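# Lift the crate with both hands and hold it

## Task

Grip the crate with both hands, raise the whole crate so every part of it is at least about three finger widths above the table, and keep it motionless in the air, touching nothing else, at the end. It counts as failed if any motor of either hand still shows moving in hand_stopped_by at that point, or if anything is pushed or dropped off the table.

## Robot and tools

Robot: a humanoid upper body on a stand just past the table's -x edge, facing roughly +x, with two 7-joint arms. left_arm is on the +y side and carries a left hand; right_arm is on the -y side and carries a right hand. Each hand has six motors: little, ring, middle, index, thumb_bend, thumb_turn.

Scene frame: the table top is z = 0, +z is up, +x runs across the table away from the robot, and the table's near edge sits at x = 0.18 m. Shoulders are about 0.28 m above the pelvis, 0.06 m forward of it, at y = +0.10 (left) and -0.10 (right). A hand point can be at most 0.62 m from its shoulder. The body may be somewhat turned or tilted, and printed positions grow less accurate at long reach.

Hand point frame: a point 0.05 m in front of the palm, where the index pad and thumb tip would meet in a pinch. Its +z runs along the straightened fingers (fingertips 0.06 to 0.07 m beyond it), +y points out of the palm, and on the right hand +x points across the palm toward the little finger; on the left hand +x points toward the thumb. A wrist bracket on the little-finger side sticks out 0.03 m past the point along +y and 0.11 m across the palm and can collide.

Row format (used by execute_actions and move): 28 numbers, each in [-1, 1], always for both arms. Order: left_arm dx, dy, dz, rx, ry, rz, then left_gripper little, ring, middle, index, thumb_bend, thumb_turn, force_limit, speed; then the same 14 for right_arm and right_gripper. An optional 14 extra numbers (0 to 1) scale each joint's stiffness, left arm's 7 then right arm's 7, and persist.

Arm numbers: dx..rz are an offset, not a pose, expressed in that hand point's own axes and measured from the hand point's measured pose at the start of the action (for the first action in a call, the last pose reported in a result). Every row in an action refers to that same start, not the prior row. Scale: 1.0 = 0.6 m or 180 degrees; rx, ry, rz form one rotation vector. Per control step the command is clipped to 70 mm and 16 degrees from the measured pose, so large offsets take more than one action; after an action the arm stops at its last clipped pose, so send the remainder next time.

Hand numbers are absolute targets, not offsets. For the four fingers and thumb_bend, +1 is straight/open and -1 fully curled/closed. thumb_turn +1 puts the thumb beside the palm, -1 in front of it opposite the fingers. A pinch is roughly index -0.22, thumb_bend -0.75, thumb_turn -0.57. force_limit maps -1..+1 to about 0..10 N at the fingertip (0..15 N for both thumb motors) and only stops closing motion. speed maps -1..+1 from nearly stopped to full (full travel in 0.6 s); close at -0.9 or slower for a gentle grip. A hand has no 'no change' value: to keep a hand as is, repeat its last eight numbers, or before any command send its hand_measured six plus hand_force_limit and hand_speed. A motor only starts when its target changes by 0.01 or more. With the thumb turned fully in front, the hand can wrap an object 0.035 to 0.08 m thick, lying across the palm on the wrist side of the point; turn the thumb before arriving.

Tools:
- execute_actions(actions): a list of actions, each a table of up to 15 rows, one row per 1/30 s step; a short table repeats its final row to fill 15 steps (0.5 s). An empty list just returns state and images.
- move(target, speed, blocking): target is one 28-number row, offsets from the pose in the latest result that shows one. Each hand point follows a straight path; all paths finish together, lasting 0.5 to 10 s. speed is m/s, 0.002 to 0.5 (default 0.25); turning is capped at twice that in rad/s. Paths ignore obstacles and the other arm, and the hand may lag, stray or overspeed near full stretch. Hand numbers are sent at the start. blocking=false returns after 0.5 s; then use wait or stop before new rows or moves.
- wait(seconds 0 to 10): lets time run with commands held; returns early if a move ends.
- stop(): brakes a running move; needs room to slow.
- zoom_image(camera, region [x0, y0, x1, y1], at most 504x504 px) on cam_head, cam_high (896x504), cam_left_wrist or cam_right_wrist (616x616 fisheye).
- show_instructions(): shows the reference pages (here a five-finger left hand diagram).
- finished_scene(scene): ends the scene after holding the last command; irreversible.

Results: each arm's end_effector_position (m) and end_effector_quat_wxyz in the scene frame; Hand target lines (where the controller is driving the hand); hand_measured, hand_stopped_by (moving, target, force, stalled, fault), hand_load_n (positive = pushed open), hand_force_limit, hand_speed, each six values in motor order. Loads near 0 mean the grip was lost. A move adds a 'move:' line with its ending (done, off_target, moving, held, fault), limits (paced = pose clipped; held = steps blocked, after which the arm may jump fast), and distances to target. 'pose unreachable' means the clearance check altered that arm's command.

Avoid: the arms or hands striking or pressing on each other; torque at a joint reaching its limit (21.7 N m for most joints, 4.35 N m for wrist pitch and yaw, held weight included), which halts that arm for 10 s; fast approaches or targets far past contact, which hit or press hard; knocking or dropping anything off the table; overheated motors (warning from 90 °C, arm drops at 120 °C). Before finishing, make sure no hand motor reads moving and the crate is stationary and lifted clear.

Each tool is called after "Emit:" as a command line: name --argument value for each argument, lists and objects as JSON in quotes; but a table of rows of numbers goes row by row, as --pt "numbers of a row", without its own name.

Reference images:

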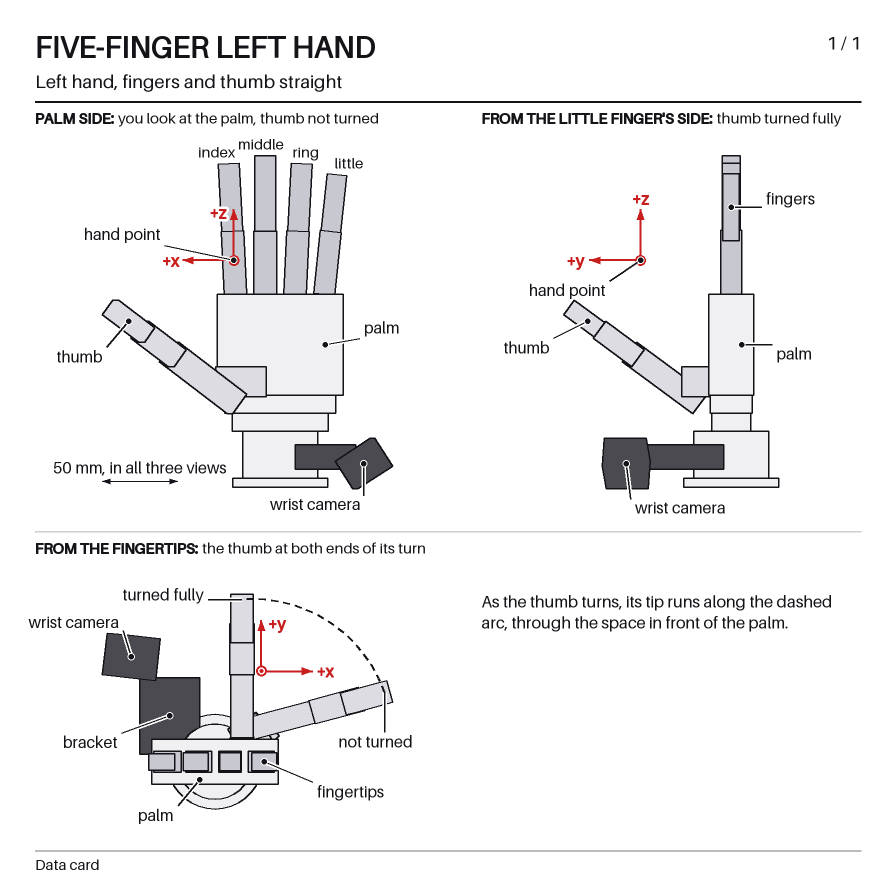

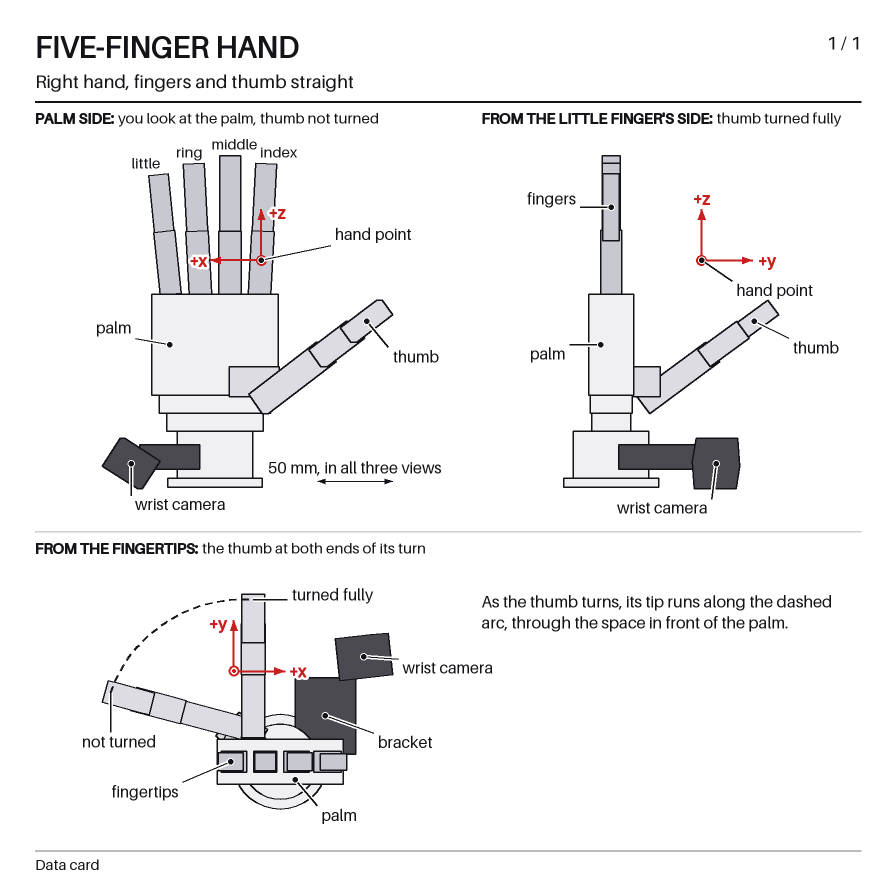

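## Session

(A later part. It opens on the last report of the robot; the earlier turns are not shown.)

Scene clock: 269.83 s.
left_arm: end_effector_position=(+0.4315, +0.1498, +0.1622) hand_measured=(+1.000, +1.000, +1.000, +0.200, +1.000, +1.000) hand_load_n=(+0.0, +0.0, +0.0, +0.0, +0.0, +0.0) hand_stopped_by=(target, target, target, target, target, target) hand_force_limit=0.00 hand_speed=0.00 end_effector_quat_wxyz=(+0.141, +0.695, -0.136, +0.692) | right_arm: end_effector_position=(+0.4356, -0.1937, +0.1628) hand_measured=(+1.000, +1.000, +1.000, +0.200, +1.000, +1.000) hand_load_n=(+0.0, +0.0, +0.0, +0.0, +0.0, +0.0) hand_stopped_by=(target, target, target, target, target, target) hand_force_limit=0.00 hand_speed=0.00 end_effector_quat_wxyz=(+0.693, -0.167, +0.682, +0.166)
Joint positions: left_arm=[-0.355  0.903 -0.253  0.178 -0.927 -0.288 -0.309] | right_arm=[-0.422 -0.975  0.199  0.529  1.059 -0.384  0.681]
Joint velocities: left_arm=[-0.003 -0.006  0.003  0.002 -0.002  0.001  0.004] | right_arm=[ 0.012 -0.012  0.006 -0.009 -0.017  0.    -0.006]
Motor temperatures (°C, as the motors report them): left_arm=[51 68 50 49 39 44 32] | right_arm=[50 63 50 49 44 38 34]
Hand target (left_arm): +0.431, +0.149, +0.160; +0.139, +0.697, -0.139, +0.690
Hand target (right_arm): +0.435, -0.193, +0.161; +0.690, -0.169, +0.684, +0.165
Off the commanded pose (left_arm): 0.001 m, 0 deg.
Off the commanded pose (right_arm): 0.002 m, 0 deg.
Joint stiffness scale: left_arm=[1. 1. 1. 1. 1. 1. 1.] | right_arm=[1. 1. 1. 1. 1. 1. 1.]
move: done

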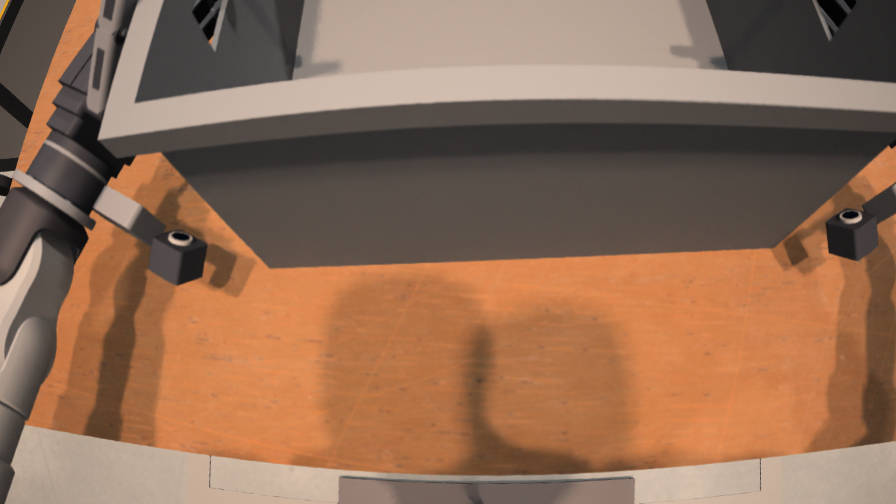

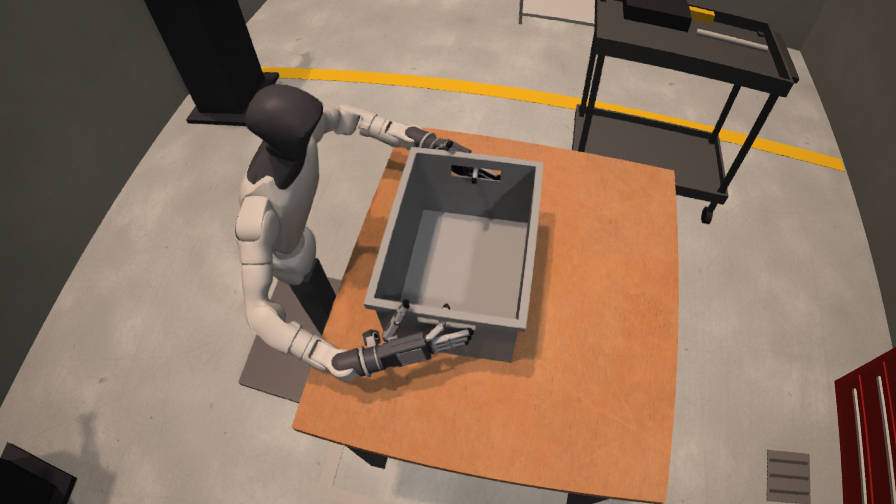

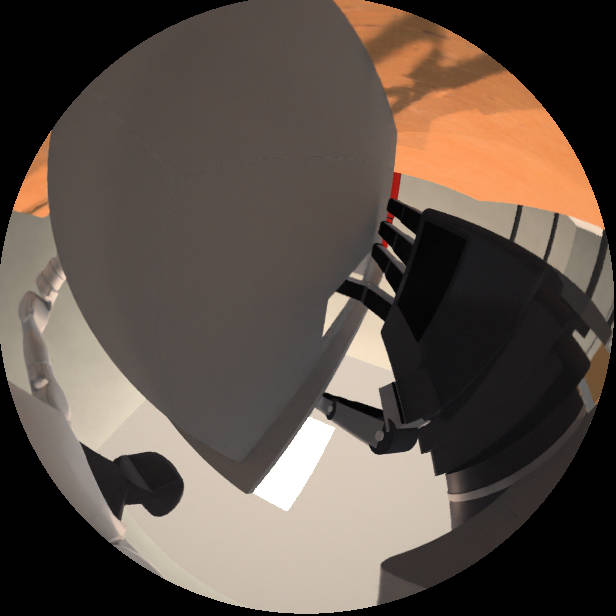

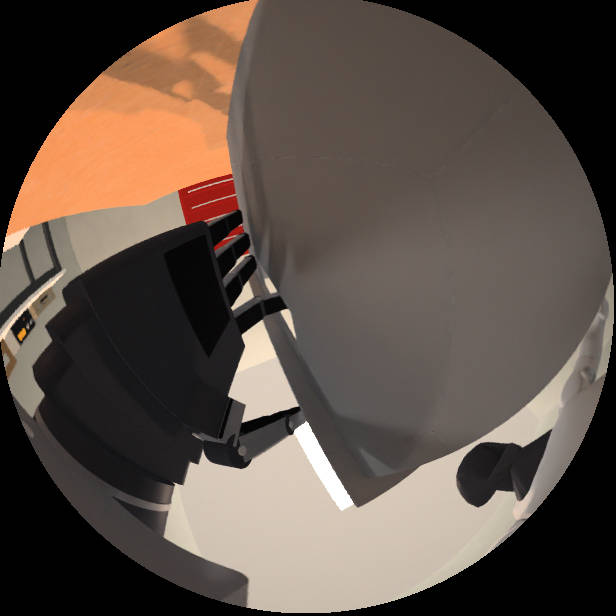

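Emit:
move --target '[0.008,0.004,0.002,0,0,0,0.6,0.6,1,0.2,1,0.4,-0.5,-0.85,-0.008,0.004,0.002,0,0,0,0.6,0.6,1,0.2,1,0.4,-0.5,-0.85]' --speed 0.02

Scene clock: 278.50 s.
left_arm: end_effector_position=(+0.4369, +0.1590, +0.1711) hand_measured=(+0.634, +0.852, +1.000, +0.200, +1.000, +0.672) hand_load_n=(+1.0, +0.0, +0.0, +0.0, +0.0, +3.5) hand_stopped_by=(force, force, target, target, target, force) hand_force_limit=-0.50 hand_speed=-0.85 end_effector_quat_wxyz=(+0.126, +0.694, -0.122, +0.698) | right_arm: end_effector_position=(+0.4386, -0.1987, +0.1680) hand_measured=(+0.802, +0.868, +1.000, +0.200, +1.000, +0.730) hand_load_n=(+0.0, +0.0, +0.0, -0.5, +0.0, +4.0) hand_stopped_by=(force, force, target, target, target, force) hand_force_limit=-0.50 hand_speed=-0.85 end_effector_quat_wxyz=(+0.695, -0.157, +0.684, +0.157)
Joint positions: left_arm=[-0.35   0.935 -0.247  0.152 -0.954 -0.281 -0.258] | right_arm=[-0.405 -0.999  0.194  0.492  1.076 -0.369  0.637]
Joint velocities: left_arm=[0.008 0.    0.    0.008 0.012 0.    0.   ] | right_arm=[ 0.015 -0.002  0.002 -0.002 -0.005  0.     0.   ]
Motor temperatures (°C, as the motors report them): left_arm=[51 67 50 50 39 44 32] | right_arm=[49 63 50 49 44 39 35]
Hand target (left_arm): +0.431, +0.147, +0.167; +0.141, +0.695, -0.136, +0.692
Hand target (right_arm): +0.435, -0.191, +0.168; +0.693, -0.168, +0.682, +0.166
Off the commanded pose (left_arm): 0.014 m, 3 deg.
Off the commanded pose (right_arm): 0.008 m, 2 deg.
Joint stiffness scale: left_arm=[1. 1. 1. 1. 1. 1. 1.] | right_arm=[1. 1. 1. 1. 1. 1. 1.]
move: off_target (left_arm, right_arm)

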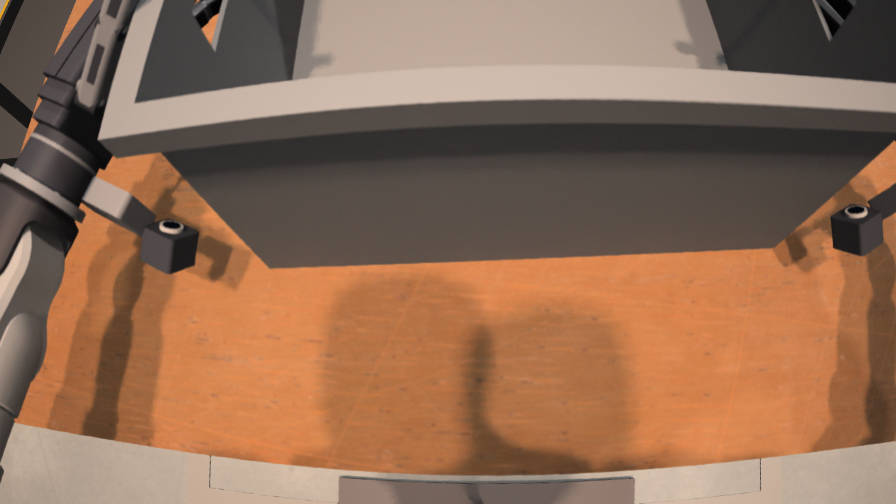

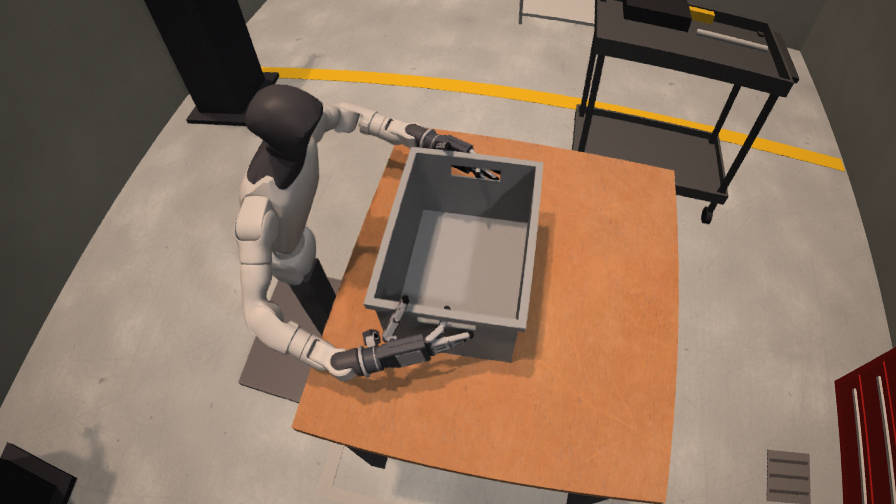

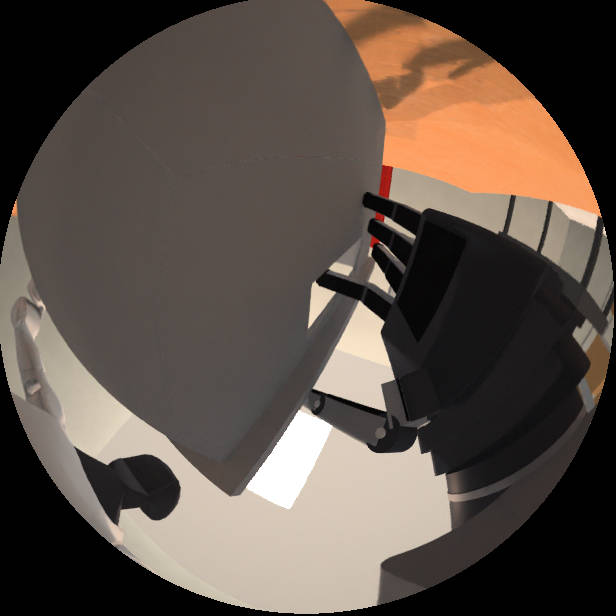

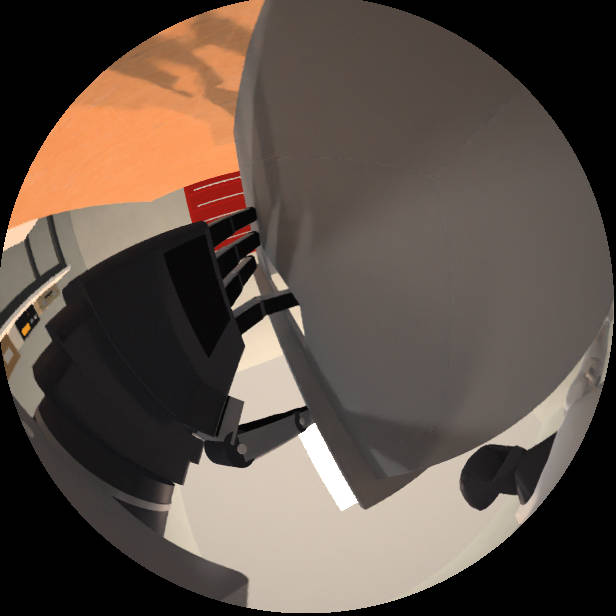

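Emit:
move --target '[0,0.0372,0.0048,-0.014,0,0,0.9,0.96,1,0.2,1,0.9,-0.5,-0.3,0,0.0293,0.0075,-0.009,0,0,0.9,0.96,1,0.2,1,0.9,-0.5,-0.3]' --speed 0.03

Scene clock: 285.97 s.
left_arm: end_effector_position=(+0.4350, +0.1473, +0.1721) hand_measured=(+0.900, +0.960, +1.000, +0.200, +1.000, +0.900) hand_load_n=(+0.0, +0.5, +0.0, +0.0, +0.0, +2.5) hand_stopped_by=(target, target, target, target, target, target) hand_force_limit=-0.50 hand_speed=-0.30 end_effector_quat_wxyz=(+0.130, +0.693, -0.124, +0.698) | right_arm: end_effector_position=(+0.4387, -0.1918, +0.1681) hand_measured=(+0.900, +0.960, +1.000, +0.200, +1.000, +0.900) hand_load_n=(+1.0, +0.0, +0.0, +0.0, +0.0, +1.5) hand_stopped_by=(target, target, target, target, target, target) hand_force_limit=-0.50 hand_speed=-0.30 end_effector_quat_wxyz=(+0.695, -0.154, +0.686, +0.153)
Joint positions: left_arm=[-0.351  0.936 -0.275  0.105 -0.946 -0.278 -0.213] | right_arm=[-0.383 -1.008  0.209  0.429  1.07  -0.368  0.572]
Joint velocities: left_arm=[ 0.006  0.003 -0.02   0.006  0.002 -0.001  0.005] | right_arm=[-0.009  0.003  0.005  0.005 -0.003  0.    -0.003]
Motor temperatures (°C, as the motors report them): left_arm=[51 67 49 50 39 45 33] | right_arm=[50 62 50 50 44 40 35]
Hand target (left_arm): +0.431, +0.137, +0.170; +0.140, +0.692, -0.138, +0.694
Hand target (right_arm): +0.435, -0.181, +0.168; +0.693, -0.168, +0.682, +0.165
Off the commanded pose (left_arm): 0.011 m, 2 deg.
Off the commanded pose (right_arm): 0.012 m, 2 deg.
Joint stiffness scale: left_arm=[1. 1. 1. 1. 1. 1. 1.] | right_arm=[1. 1. 1. 1. 1. 1. 1.]
move: off_target (left_arm, right_arm)

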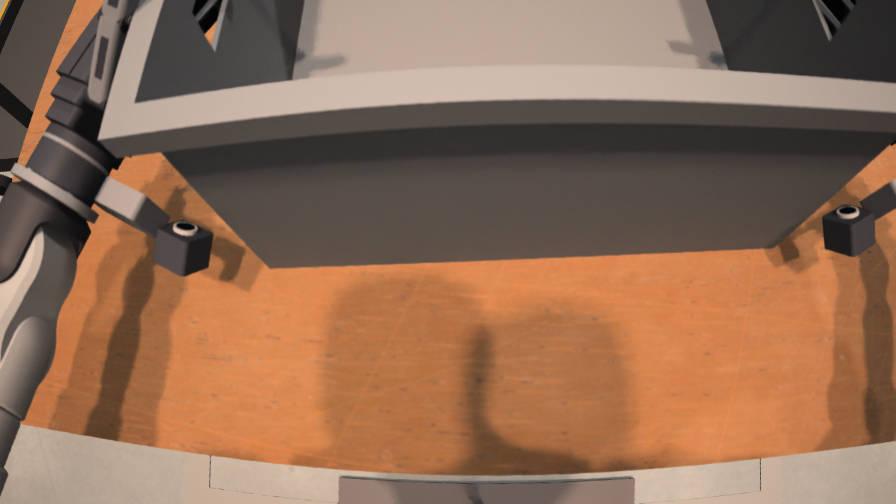

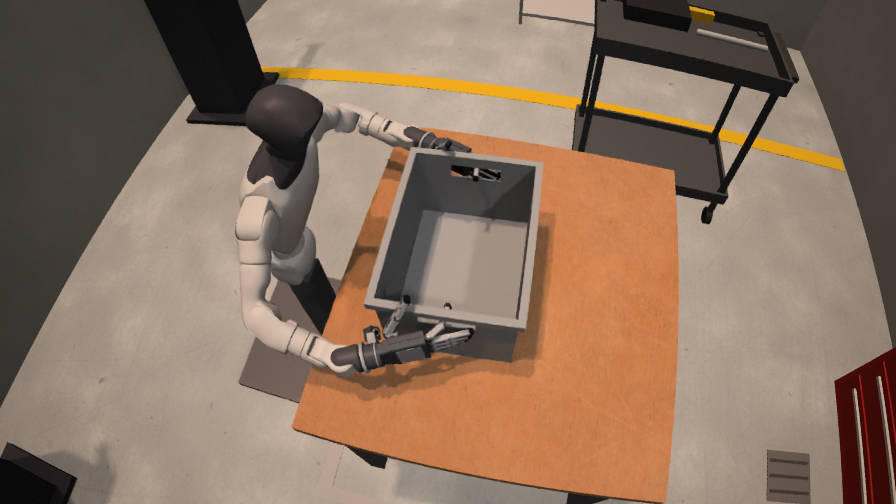

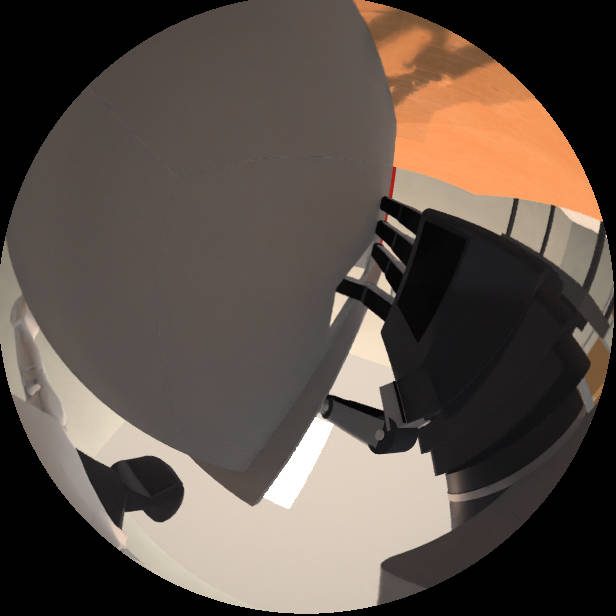

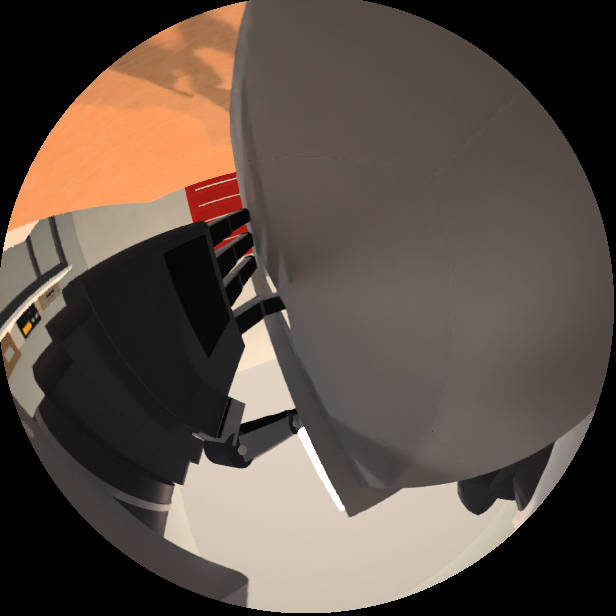

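Emit:
move --target '[0.2,0.0257,0.004,-0.012,0.022,0,0.9,0.96,1,0.2,1,0.9,-0.5,-0.3,-0.2,0.0257,0.004,-0.012,-0.022,0,0.9,0.96,1,0.2,1,0.9,-0.5,-0.3]' --speed 0.06

Scene clock: 295.17 s.
left_arm: end_effector_position=(+0.4346, +0.1475, +0.2939) hand_measured=(+0.900, +0.960, +1.000, +0.200, +1.000, +0.900) hand_load_n=(+5.0, +1.0, +0.0, -0.5, +0.0, +0.0) hand_stopped_by=(target, target, target, target, target, target) hand_force_limit=-0.50 hand_speed=-0.30 end_effector_quat_wxyz=(+0.137, +0.669, -0.104, +0.724) | right_arm: end_effector_position=(+0.4387, -0.1954, +0.2901) hand_measured=(+0.900, +0.960, +1.000, +0.200, +1.000, +0.900) hand_load_n=(+7.0, +0.0, +0.0, -0.5, +0.0, +0.0) hand_stopped_by=(target, target, target, target, target, target) hand_force_limit=-0.50 hand_speed=-0.30 end_effector_quat_wxyz=(+0.724, -0.133, +0.659, +0.154)
Joint positions: left_arm=[-0.337  1.308 -0.089 -0.264 -1.323 -0.101  0.001] | right_arm=[-0.233 -1.379 -0.012  0.038  1.402 -0.183  0.366]
Joint velocities: left_arm=[ 0.012  0.003 -0.021 -0.006 -0.005  0.     0.   ] | right_arm=[ 0.006 -0.002 -0.009  0.002  0.015  0.     0.   ]
Motor temperatures (°C, as the motors report them): left_arm=[53 66 50 51 39 48 33] | right_arm=[51 62 51 51 44 43 36]
Hand target (left_arm): +0.428, +0.134, +0.291; +0.146, +0.668, -0.131, +0.718
Hand target (right_arm): +0.431, -0.180, +0.290; +0.719, -0.163, +0.655, +0.167
Off the commanded pose (left_arm): 0.015 m, 4 deg.
Off the commanded pose (right_arm): 0.019 m, 4 deg.
Joint stiffness scale: left_arm=[1. 1. 1. 1. 1. 1. 1.] | right_arm=[1. 1. 1. 1. 1. 1. 1.]
move: off_target (left_arm, right_arm)

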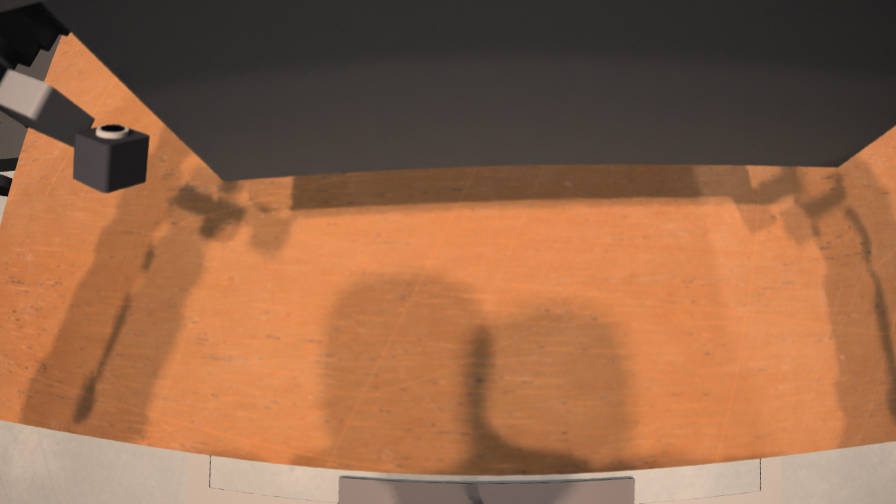

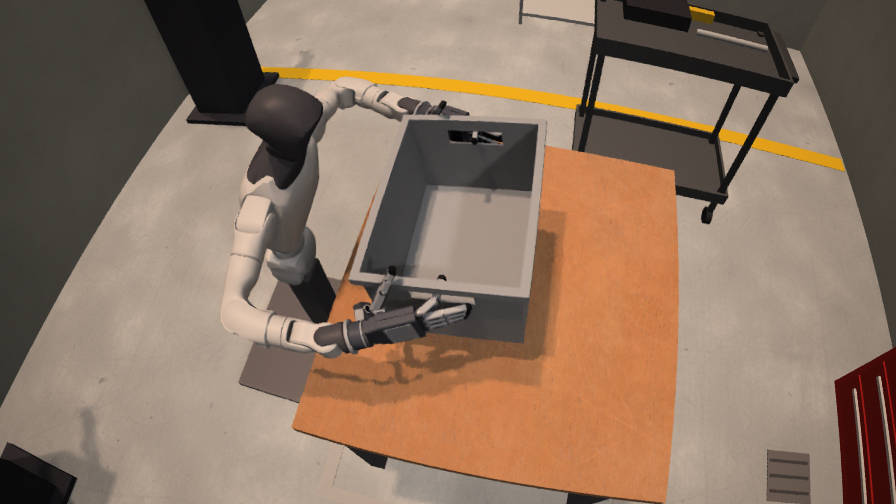

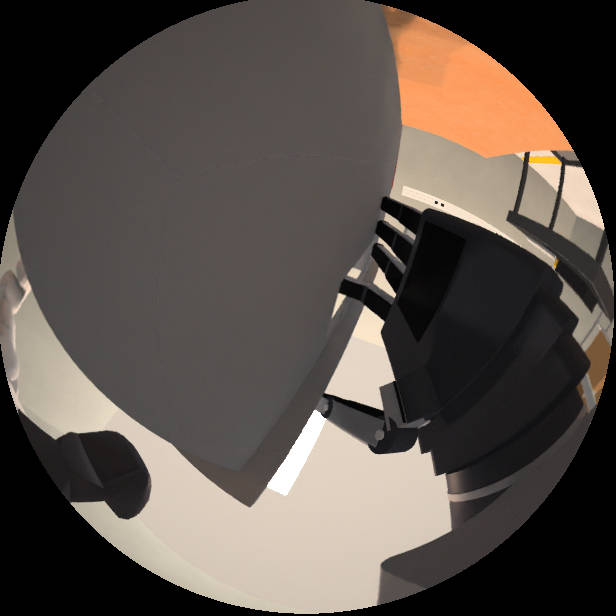

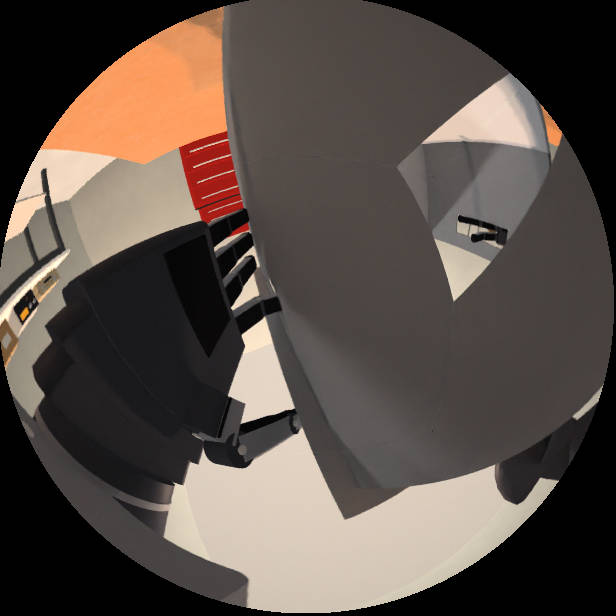

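Emit:
execute_actions --actions '[]'

Scene clock: 297.20 s.
left_arm: end_effector_position=(+0.4346, +0.1475, +0.2937) hand_measured=(+0.900, +0.960, +1.000, +0.200, +1.000, +0.900) hand_load_n=(+5.0, +1.0, +0.0, -0.5, +0.0, +0.0) hand_stopped_by=(target, target, target, target, target, target) hand_force_limit=-0.50 hand_speed=-0.30 end_effector_quat_wxyz=(+0.137, +0.669, -0.104, +0.723) | right_arm: end_effector_position=(+0.4387, -0.1955, +0.2898) hand_measured=(+0.900, +0.960, +1.000, +0.200, +1.000, +0.900) hand_load_n=(+7.0, +0.0, +0.0, -0.5, +0.0, +0.0) hand_stopped_by=(target, target, target, target, target, target) hand_force_limit=-0.50 hand_speed=-0.30 end_effector_quat_wxyz=(+0.724, -0.133, +0.659, +0.154)
Joint positions: left_arm=[-0.337  1.308 -0.09  -0.264 -1.324 -0.101  0.001] | right_arm=[-0.233 -1.379 -0.012  0.038  1.402 -0.183  0.366]
Joint velocities: left_arm=[-0.003 -0.012  0.015 -0.005 -0.017  0.     0.   ] | right_arm=[-0.015  0.006  0.    -0.003  0.     0.     0.   ]
Motor temperatures (°C, as the motors report them): left_arm=[54 66 51 51 39 53 33] | right_arm=[52 62 52 51 44 47 37]
Hand target (left_arm): +0.428, +0.134, +0.291; +0.146, +0.668, -0.131, +0.718
Hand target (right_arm): +0.431, -0.180, +0.290; +0.719, -0.163, +0.655, +0.167
Off the commanded pose (left_arm): 0.015 m, 4 deg.
Off the commanded pose (right_arm): 0.019 m, 4 deg.
Joint stiffness scale: left_arm=[1. 1. 1. 1. 1. 1. 1.] | right_arm=[1. 1. 1. 1. 1. 1. 1.]

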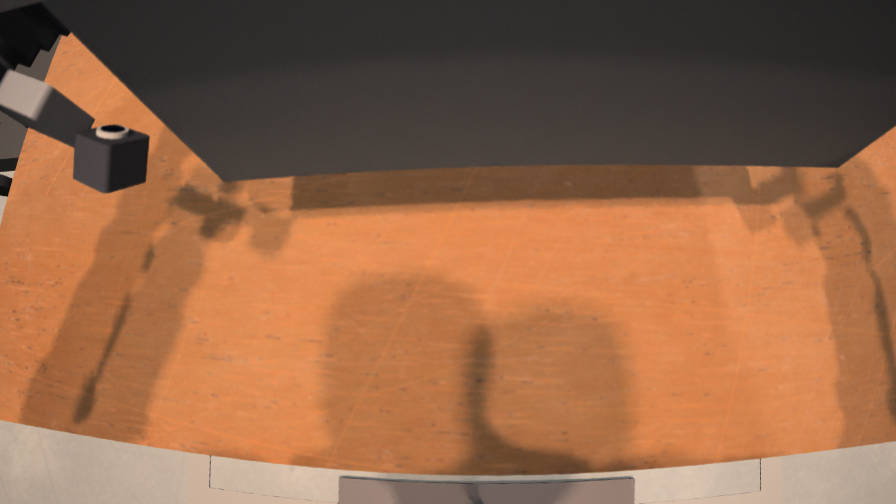

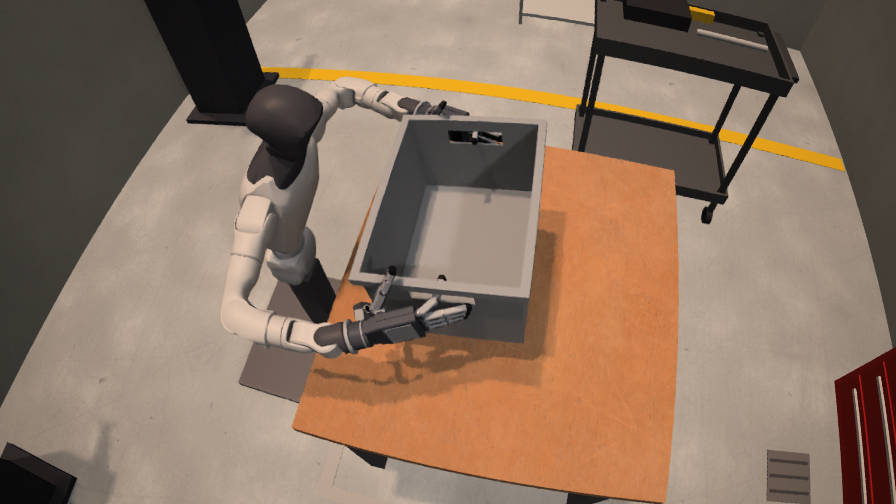

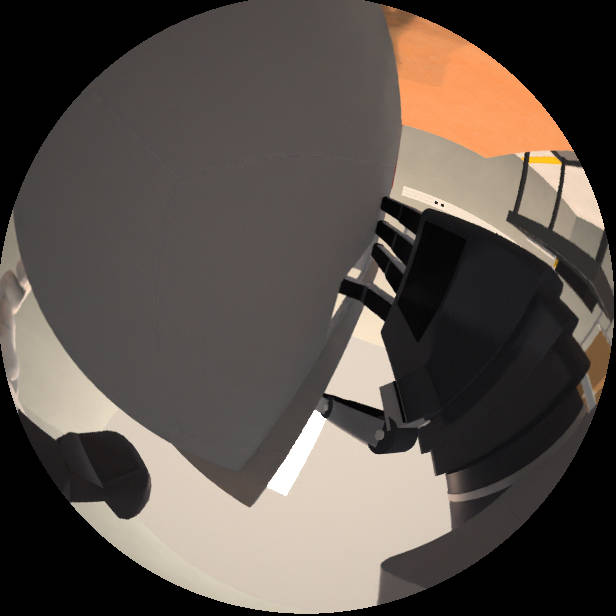

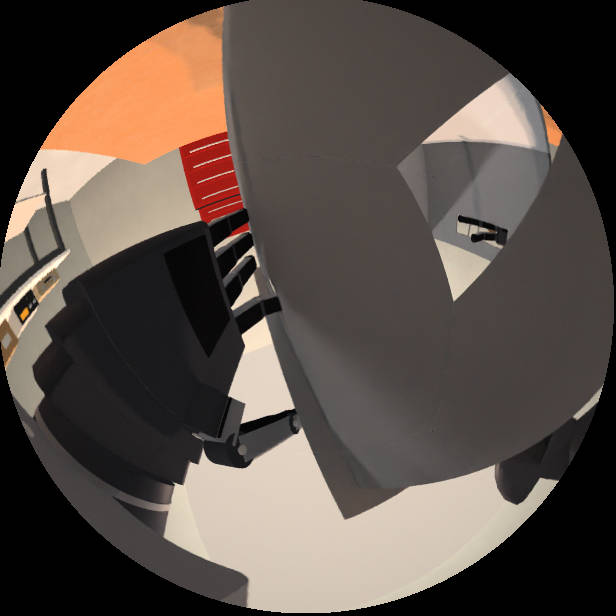

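The crate is up and steady, and the wrists are heating quickly, so I'm ending the scene now.

Emit:
finished_scene --scene 1

The scene is finished: the task was done.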